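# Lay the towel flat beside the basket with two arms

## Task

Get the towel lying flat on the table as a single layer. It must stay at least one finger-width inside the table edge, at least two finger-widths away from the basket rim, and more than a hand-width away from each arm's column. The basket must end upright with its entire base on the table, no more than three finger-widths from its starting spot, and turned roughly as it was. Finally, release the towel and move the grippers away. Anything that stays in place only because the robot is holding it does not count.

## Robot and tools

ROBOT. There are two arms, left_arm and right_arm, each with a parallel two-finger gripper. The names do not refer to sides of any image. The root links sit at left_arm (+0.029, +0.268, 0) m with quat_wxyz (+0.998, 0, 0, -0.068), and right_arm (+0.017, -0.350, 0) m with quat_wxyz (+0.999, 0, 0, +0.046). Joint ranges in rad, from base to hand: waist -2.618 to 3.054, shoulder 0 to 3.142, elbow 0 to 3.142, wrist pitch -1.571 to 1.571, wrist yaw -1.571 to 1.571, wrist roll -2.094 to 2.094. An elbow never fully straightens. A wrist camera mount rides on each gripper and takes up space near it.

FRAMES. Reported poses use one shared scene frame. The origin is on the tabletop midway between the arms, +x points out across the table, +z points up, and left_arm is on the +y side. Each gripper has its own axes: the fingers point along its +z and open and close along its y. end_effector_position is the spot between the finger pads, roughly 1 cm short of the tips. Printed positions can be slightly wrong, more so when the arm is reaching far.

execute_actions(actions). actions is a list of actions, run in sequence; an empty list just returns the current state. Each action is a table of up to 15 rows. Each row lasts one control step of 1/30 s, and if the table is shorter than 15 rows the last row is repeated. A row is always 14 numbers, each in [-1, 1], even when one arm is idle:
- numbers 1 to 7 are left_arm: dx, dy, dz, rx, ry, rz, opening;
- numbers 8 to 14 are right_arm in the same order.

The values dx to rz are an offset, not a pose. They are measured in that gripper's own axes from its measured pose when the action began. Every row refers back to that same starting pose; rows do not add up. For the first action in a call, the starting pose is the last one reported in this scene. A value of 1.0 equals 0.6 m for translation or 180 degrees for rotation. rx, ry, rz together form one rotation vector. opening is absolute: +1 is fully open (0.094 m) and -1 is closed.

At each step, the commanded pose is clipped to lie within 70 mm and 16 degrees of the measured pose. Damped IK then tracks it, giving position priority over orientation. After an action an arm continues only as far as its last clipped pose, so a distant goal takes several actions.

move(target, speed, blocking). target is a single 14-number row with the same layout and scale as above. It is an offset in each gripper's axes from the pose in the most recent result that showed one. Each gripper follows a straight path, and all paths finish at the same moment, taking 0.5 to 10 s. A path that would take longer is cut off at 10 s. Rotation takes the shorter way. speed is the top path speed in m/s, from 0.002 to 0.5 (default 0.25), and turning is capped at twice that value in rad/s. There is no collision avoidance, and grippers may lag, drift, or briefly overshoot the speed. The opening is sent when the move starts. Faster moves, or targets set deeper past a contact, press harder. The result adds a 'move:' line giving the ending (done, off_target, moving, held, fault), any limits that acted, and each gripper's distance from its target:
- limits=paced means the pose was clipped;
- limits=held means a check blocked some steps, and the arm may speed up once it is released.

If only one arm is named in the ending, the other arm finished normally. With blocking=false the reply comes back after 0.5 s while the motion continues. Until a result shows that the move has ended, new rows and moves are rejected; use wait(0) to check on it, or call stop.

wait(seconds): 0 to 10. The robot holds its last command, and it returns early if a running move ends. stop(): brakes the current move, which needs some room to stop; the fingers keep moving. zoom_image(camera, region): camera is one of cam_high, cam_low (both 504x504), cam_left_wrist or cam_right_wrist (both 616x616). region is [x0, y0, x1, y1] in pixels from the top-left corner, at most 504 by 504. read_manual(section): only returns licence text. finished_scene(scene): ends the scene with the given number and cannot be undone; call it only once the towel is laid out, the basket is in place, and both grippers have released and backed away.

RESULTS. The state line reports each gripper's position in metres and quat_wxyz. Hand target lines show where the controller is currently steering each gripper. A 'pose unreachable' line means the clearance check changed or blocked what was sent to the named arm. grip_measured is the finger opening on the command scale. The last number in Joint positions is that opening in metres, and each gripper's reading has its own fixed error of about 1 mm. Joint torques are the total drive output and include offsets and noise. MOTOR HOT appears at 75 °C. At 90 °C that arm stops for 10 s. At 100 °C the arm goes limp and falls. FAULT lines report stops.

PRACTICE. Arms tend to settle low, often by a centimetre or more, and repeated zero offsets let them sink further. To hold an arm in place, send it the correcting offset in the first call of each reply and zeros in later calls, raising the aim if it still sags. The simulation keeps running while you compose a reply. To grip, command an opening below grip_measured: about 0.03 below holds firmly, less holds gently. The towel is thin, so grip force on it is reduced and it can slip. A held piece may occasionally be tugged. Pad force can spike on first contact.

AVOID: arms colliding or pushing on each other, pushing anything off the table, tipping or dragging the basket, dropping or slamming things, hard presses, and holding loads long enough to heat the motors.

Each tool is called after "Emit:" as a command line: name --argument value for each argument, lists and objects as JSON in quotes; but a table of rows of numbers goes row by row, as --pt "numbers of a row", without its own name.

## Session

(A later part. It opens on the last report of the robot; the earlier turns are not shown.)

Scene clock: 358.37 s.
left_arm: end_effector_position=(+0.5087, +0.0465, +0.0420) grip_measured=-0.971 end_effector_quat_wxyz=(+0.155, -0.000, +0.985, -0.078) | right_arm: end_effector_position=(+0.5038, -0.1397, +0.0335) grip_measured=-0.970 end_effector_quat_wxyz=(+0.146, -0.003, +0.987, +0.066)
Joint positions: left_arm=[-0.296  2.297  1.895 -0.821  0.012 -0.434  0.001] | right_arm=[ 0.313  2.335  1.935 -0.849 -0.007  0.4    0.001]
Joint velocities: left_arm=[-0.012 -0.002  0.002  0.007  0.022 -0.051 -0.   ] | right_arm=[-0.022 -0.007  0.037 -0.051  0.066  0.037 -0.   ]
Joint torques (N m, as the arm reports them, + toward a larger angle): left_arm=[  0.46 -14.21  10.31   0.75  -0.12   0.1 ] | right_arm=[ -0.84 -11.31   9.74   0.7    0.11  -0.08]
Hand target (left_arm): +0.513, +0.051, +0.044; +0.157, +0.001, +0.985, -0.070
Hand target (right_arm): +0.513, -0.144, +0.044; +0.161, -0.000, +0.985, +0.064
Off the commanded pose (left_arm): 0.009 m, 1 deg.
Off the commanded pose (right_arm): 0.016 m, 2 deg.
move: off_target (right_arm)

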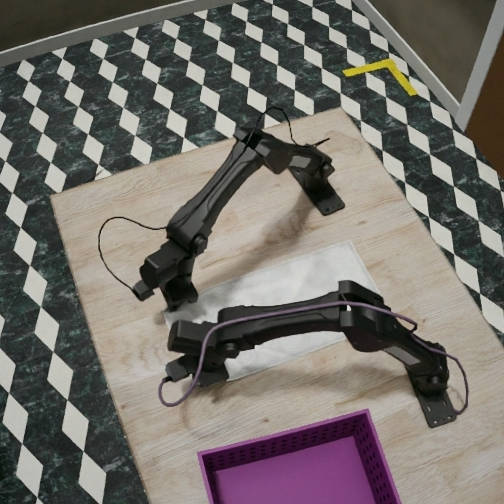

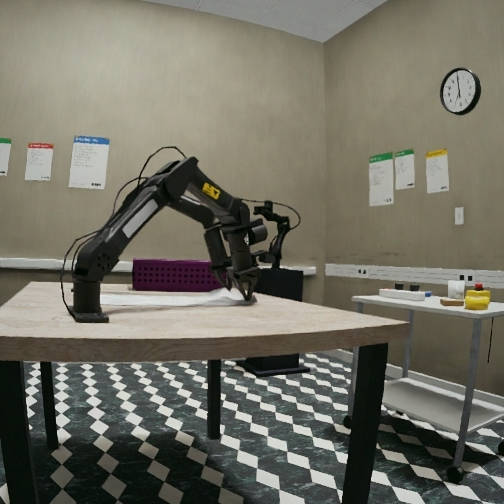

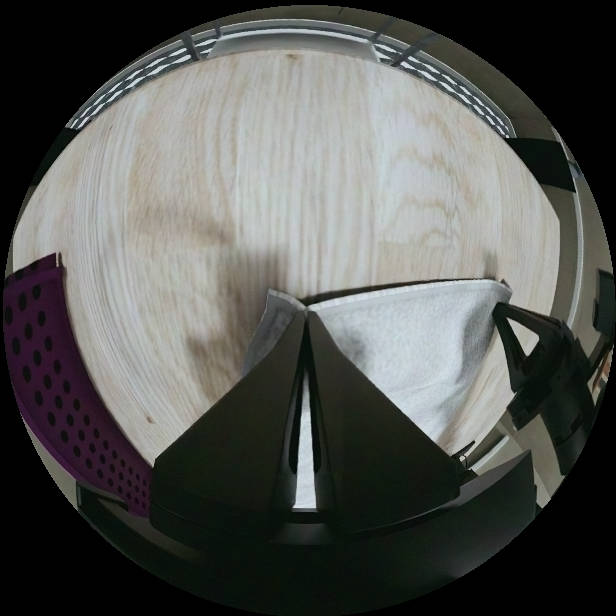

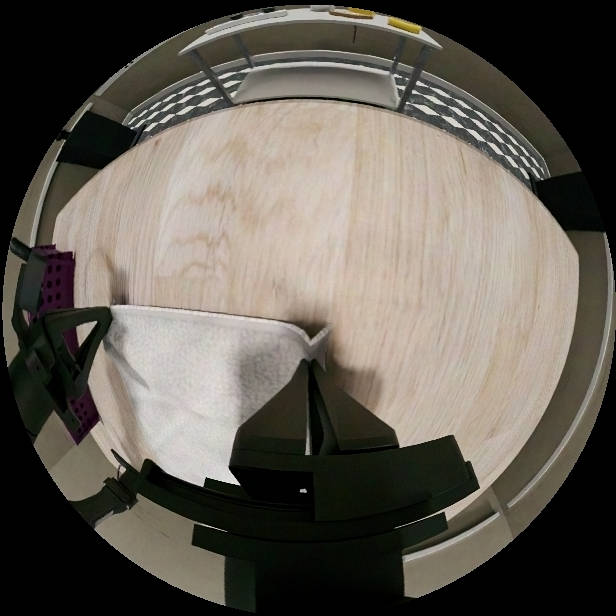

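Emit:
move --target '[-0.02,0.012,0.03,0,0,0,-1, -0.022,-0.012,0.018,0,0,0,-1]' --speed 0.03

Emit:
execute_actions --actions '[[[0,0,0,0,0,0,-0.95,0,0,0,0,0,0,-0.95],[0,0,0,0,0,0,-0.9,0,0,0,0,0,0,-0.9],[0,0,0,0,0,0,-0.85,0,0,0,0,0,0,-0.85],[0,0,0,0,0,0,-0.8,0,0,0,0,0,0,-0.8],[0,0,0,0,0,0,-0.75,0,0,0,0,0,0,-0.75],[0,0,0,0,0,0,-0.7,0,0,0,0,0,0,-0.7],[0,0,0,0,0,0,-0.65,0,0,0,0,0,0,-0.65],[0,0,0,0,0,0,-0.6,0,0,0,0,0,0,-0.6],[0,0,0,0,0,0,-0.55,0,0,0,0,0,0,-0.55],[0,0,0,0,0,0,-0.5,0,0,0,0,0,0,-0.5],[0,0,0,0,0,0,-0.45,0,0,0,0,0,0,-0.45],[0,0,0,0,0,0,-0.4,0,0,0,0,0,0,-0.4],[0,0,0,0,0,0,-0.35,0,0,0,0,0,0,-0.35],[0,0,0,0,0,0,-0.3,0,0,0,0,0,0,-0.3],[0,0,0,0,0,0,-0.25,0,0,0,0,0,0,-0.25]]]'

Emit:
move --target '[0,0,-0.15,0,0,0,-0.25, 0,0,-0.15,0,0,0,-0.25]' --speed 0.1

Scene clock: 367.50 s.
left_arm: end_effector_position=(+0.5183, +0.0496, +0.0273) grip_measured=-0.971 end_effector_quat_wxyz=(+0.151, -0.001, +0.986, -0.075) | right_arm: end_effector_position=(+0.5133, -0.1391, +0.0271) grip_measured=-0.970 end_effector_quat_wxyz=(+0.145, -0.007, +0.987, +0.069)
Joint positions: left_arm=[-0.282  2.351  1.933 -0.814  0.014 -0.423  0.001] | right_arm=[ 0.304  2.381  1.99  -0.857 -0.018  0.384  0.001]
Joint velocities: left_arm=[-0.007 -0.007 -0.012  0.037  0.022 -0.066  0.001] | right_arm=[-0.002  0.022 -0.022  0.066 -0.066 -0.022 -0.   ]
Joint torques (N m, as the arm reports them, + toward a larger angle): left_arm=[  0.71 -14.38  10.28   0.89   0.04   0.11] | right_arm=[ -1.   -10.46   9.07   0.66   0.03  -0.12]
Hand target (left_arm): +0.526, +0.051, +0.028; +0.155, -0.001, +0.985, -0.078
Hand target (right_arm): +0.519, -0.146, +0.026; +0.147, -0.003, +0.987, +0.066
Off the commanded pose (left_arm): 0.008 m, 1 deg.
Off the commanded pose (right_arm): 0.009 m, 1 deg.
move: done

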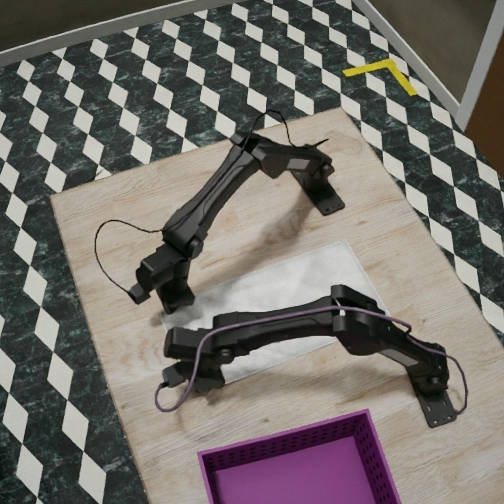

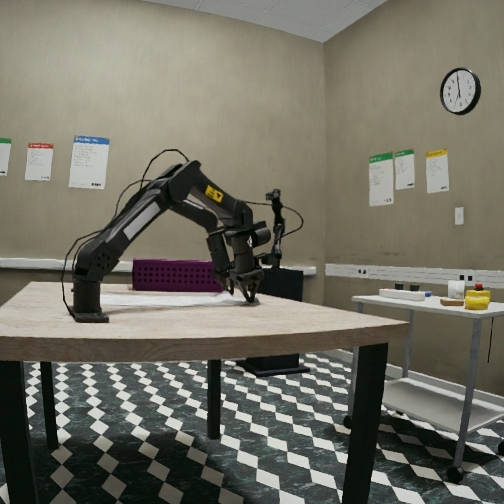

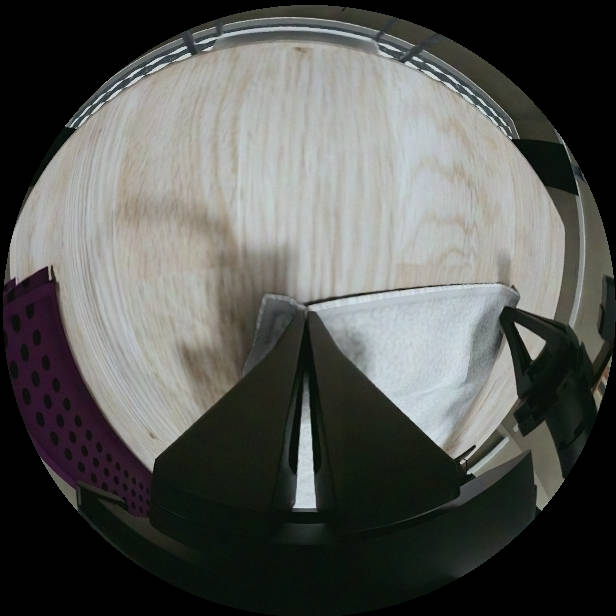

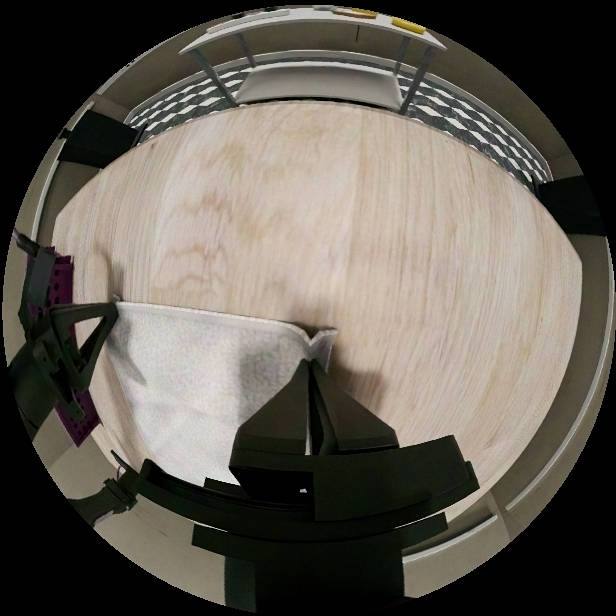

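Scene clock: 368.00 s.
left_arm: end_effector_position=(+0.5183, +0.0496, +0.0273) grip_measured=-0.273 end_effector_quat_wxyz=(+0.151, -0.001, +0.986, -0.075) | right_arm: end_effector_position=(+0.5139, -0.1387, +0.0274) grip_measured=-0.274 end_effector_quat_wxyz=(+0.147, -0.007, +0.987, +0.070)
Joint positions: left_arm=[-0.282  2.351  1.933 -0.814  0.014 -0.423  0.034] | right_arm=[ 0.304  2.381  1.99  -0.854 -0.019  0.384  0.034]
Joint velocities: left_arm=[-0.012  0.007  0.012 -0.066  0.022  0.022  0.043] | right_arm=[ 0.007 -0.007 -0.007 -0.007  0.022 -0.066  0.043]
Joint torques (N m, as the arm reports them, + toward a larger angle): left_arm=[  0.05 -15.68   7.76   0.92   0.04   0.04] | right_arm=[ -0.03 -11.56   7.11   0.66  -0.02  -0.03]
Hand target (left_arm): +0.518, +0.050, +0.027; +0.151, -0.001, +0.986, -0.075
Hand target (right_arm): +0.513, -0.139, +0.027; +0.145, -0.007, +0.987, +0.069
Off the commanded pose (left_arm): 0.000 m, 0 deg.
Off the commanded pose (right_arm): 0.001 m, 0 deg.

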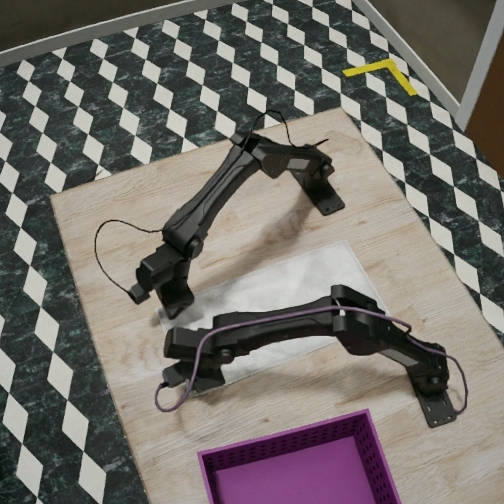

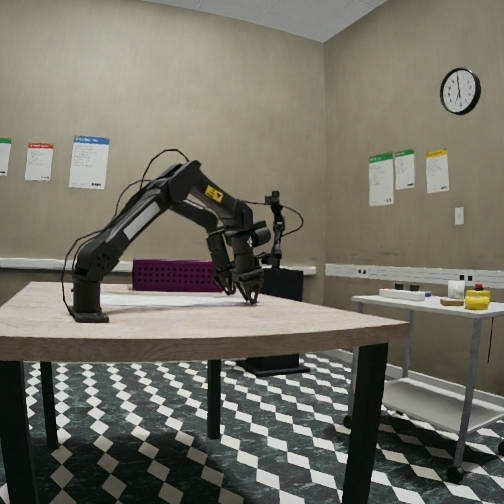

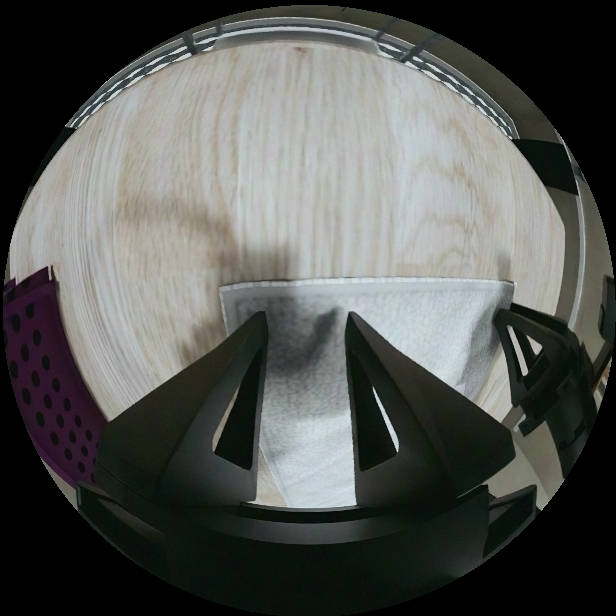

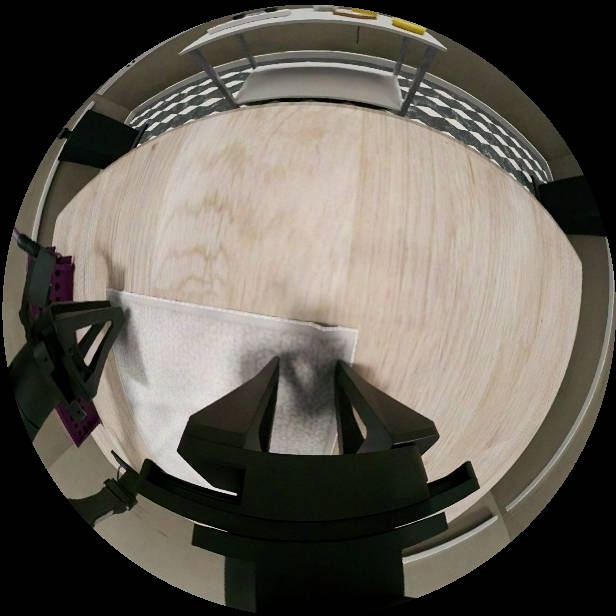

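Scene clock: 369.47 s.
left_arm: end_effector_position=(+0.4897, +0.0623, +0.1028) grip_measured=-0.252 end_effector_quat_wxyz=(+0.147, -0.001, +0.986, -0.073) | right_arm: end_effector_position=(+0.4835, -0.1512, +0.0879) grip_measured=-0.253 end_effector_quat_wxyz=(+0.123, -0.006, +0.991, +0.061)
Joint positions: left_arm=[-0.282  2.186  1.961 -1.016  0.014 -0.423  0.035] | right_arm=[ 0.304  2.259  2.037 -1.074 -0.019  0.384  0.035]
Joint velocities: left_arm=[-0.022 -0.002  0.002  0.037 -0.007  0.022 -0.001] | right_arm=[ 0.007 -0.012  0.002 -0.037  0.081  0.037  0.   ]
Joint torques (N m, as the arm reports them, + toward a larger angle): left_arm=[  0.48 -14.78  10.02   0.69   0.04   0.06] | right_arm=[ -0.34 -13.24   9.3    0.56   0.    -0.05]
Hand target (left_arm): +0.492, +0.064, +0.112; +0.151, -0.001, +0.986, -0.075
Hand target (right_arm): +0.488, -0.151, +0.112; +0.147, -0.007, +0.987, +0.070
Off the commanded pose (left_arm): 0.009 m, 1 deg.
Off the commanded pose (right_arm): 0.025 m, 3 deg.
move: off_target (right_arm)

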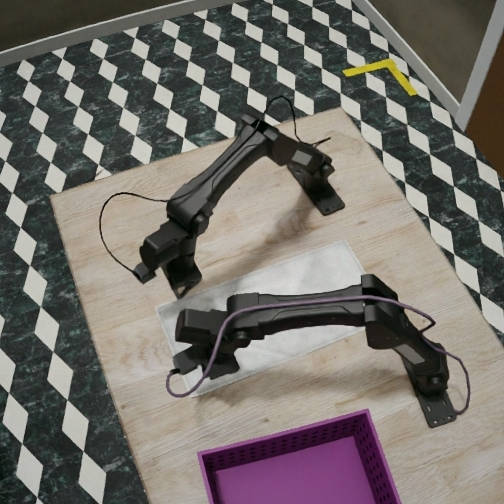

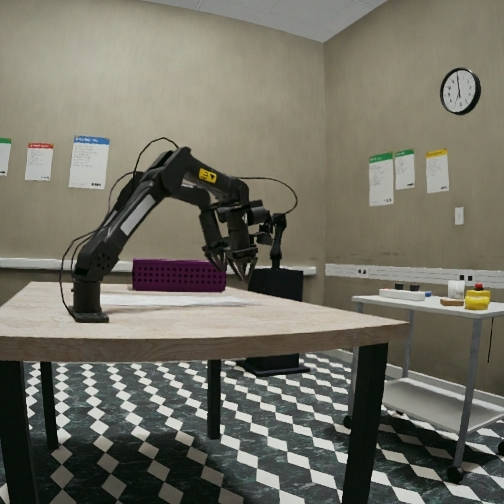

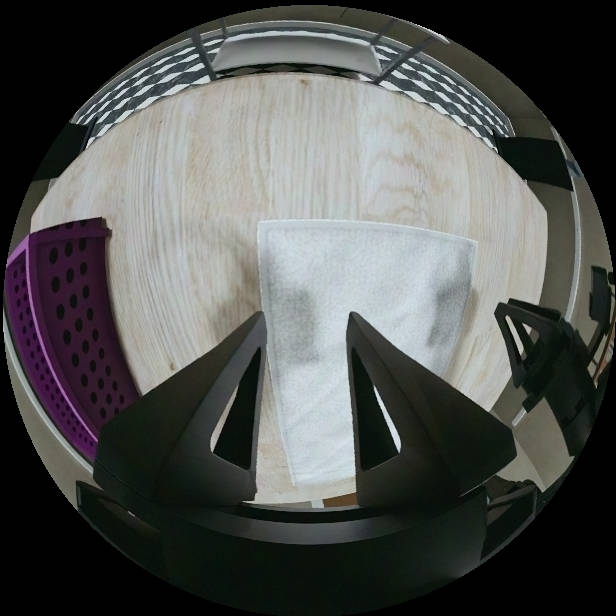

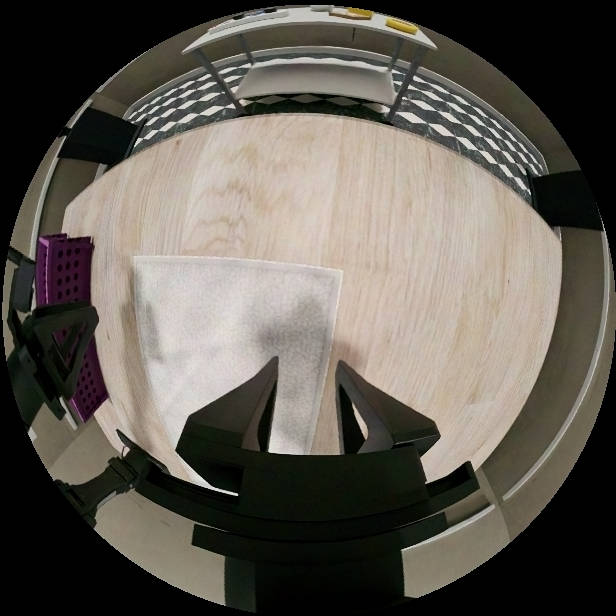

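Emit:
move --target '[0.472,0.117,-0.404,0,0,0,0.5, 0.696,-0.067,-0.414,0,0,0,0.5]' --speed 0.25

Scene clock: 377.20 s.
left_arm: end_effector_position=(+0.1533, +0.1554, +0.2356) grip_measured=+0.498 end_effector_quat_wxyz=(+0.148, +0.001, +0.985, -0.085) | right_arm: end_effector_position=(+0.0191, -0.2165, +0.2174) grip_measured=+0.498 end_effector_quat_wxyz=(+0.042, -0.025, +0.979, +0.197)
Joint positions: left_arm=[-0.727  0.98   1.291 -1.556 -0.112 -0.841  0.07 ] | right_arm=[ 1.634  0.776  1.138 -1.548  0.132  1.649  0.07 ]
Joint velocities: left_arm=[-0.007  0.002 -0.002 -0.051 -0.037 -0.022  0.001] | right_arm=[-0.002  0.002  0.002 -0.007  0.007  0.051  0.   ]
Joint torques (N m, as the arm reports them, + toward a larger angle): left_arm=[-0.63 -2.    7.36  0.69 -0.25 -0.08] | right_arm=[ 0.79 -0.03  7.34  0.74  0.19  0.07]
Hand target (left_arm): +0.151, +0.161, +0.239; +0.155, -0.001, +0.985, -0.082
Hand target (right_arm): +0.021, -0.218, +0.224; +0.048, -0.024, +0.976, +0.210
Off the commanded pose (left_arm): 0.007 m, 1 deg.
Off the commanded pose (right_arm): 0.005 m, 18 deg; orientation clipped at the last step of the last action.
joint sent to its limit (left arm) — the command would take joint 4 (wrist pitch) past its lower limit, so that joint was sent only as far as its limit.
joint sent to its limit (right arm) — the command would take joint 4 (wrist pitch) past its lower limit, so that joint was sent only as far as its limit.
move: off_target (right_arm); limits=paced

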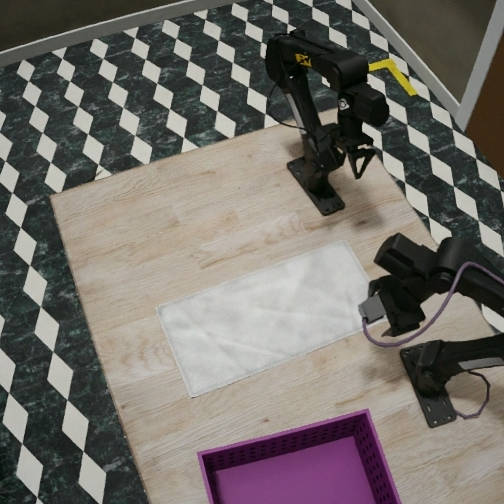

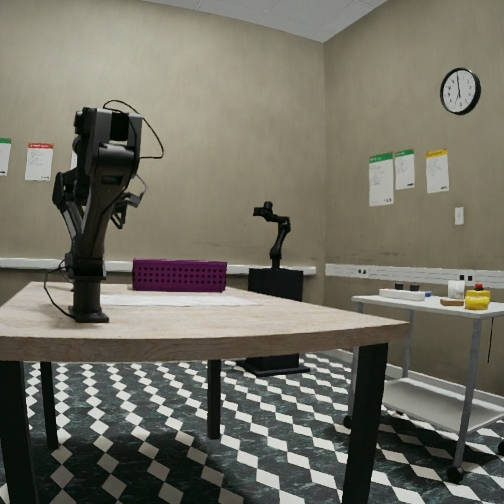

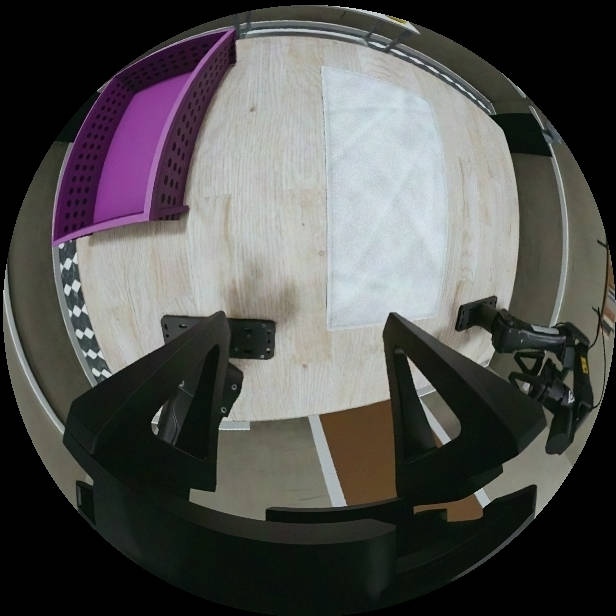

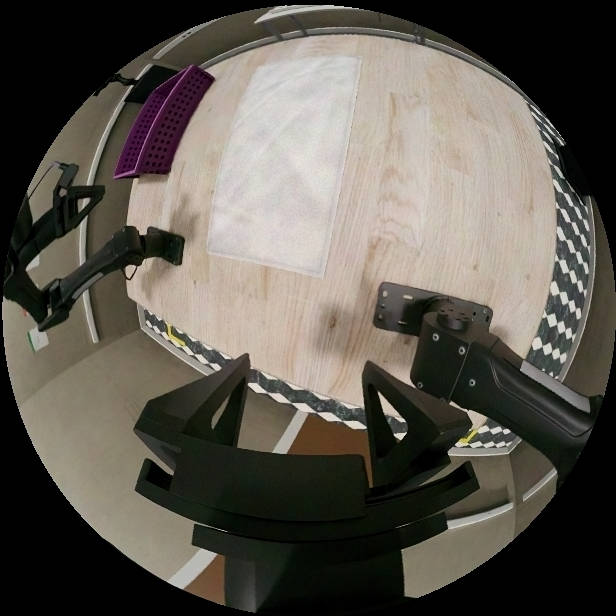

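Emit:
execute_actions --actions '[]'

Scene clock: 380.10 s.
left_arm: end_effector_position=(+0.1533, +0.1554, +0.2356) grip_measured=+0.498 end_effector_quat_wxyz=(+0.148, +0.001, +0.985, -0.085) | right_arm: end_effector_position=(+0.0192, -0.2165, +0.2174) grip_measured=+0.498 end_effector_quat_wxyz=(+0.042, -0.023, +0.979, +0.197)
Joint positions: left_arm=[-0.727  0.98   1.291 -1.556 -0.112 -0.841  0.07 ] | right_arm=[ 1.634  0.776  1.138 -1.548  0.133  1.653  0.07 ]
Joint velocities: left_arm=[-0.017  0.007  0.022 -0.007 -0.037 -0.022 -0.001] | right_arm=[ 0.002 -0.017 -0.007  0.007  0.007 -0.066 -0.   ]
Joint torques (N m, as the arm reports them, + toward a larger angle): left_arm=[-0.51 -1.96  7.28  0.7  -0.23 -0.08] | right_arm=[ 0.9  -0.02  7.36  0.74  0.21  0.04]
Hand target (left_arm): +0.151, +0.161, +0.239; +0.155, -0.001, +0.985, -0.082
Hand target (right_arm): +0.021, -0.218, +0.224; +0.048, -0.024, +0.976, +0.210
Off the commanded pose (left_arm): 0.007 m, 1 deg.
Off the commanded pose (right_arm): 0.005 m, 18 deg; orientation clipped at the last step of the last action.

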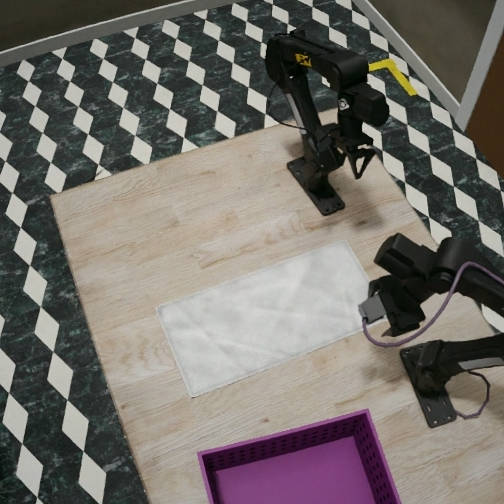

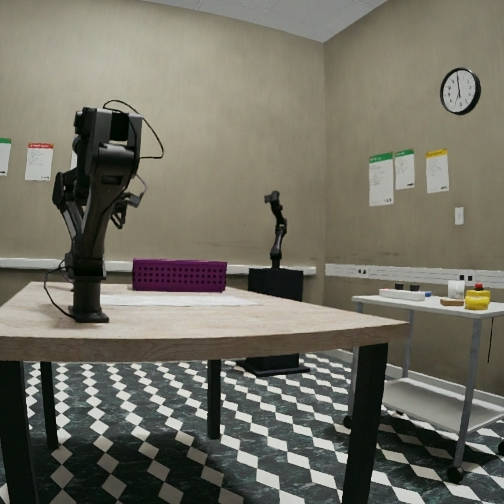

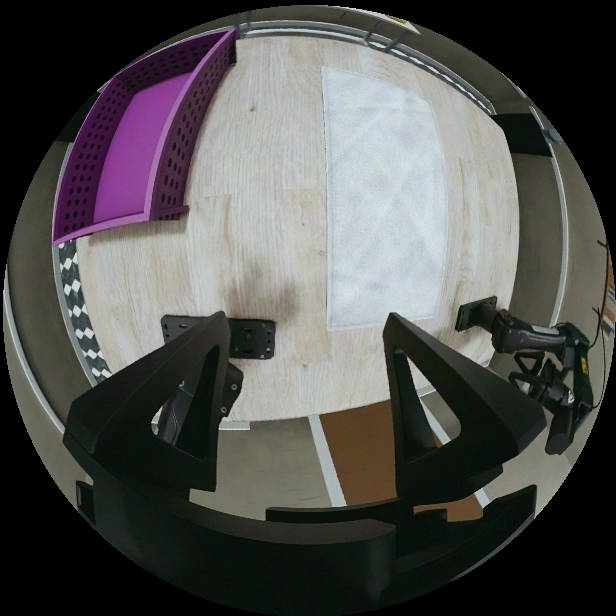

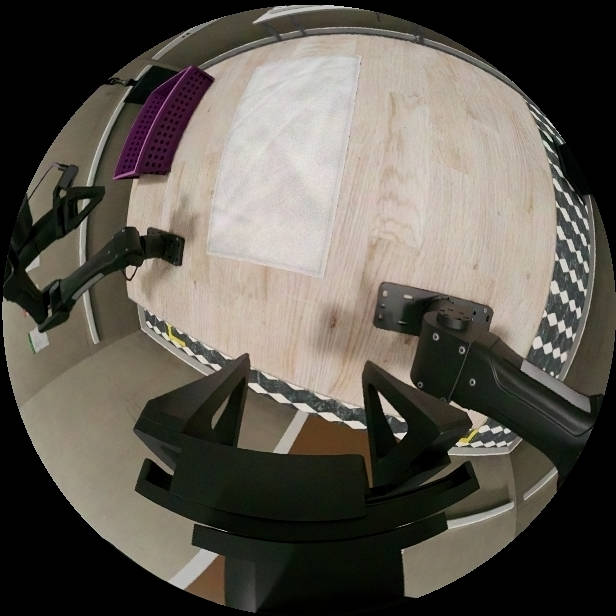

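Emit:
finished_scene --scene 2

The scene is finished: the task was done.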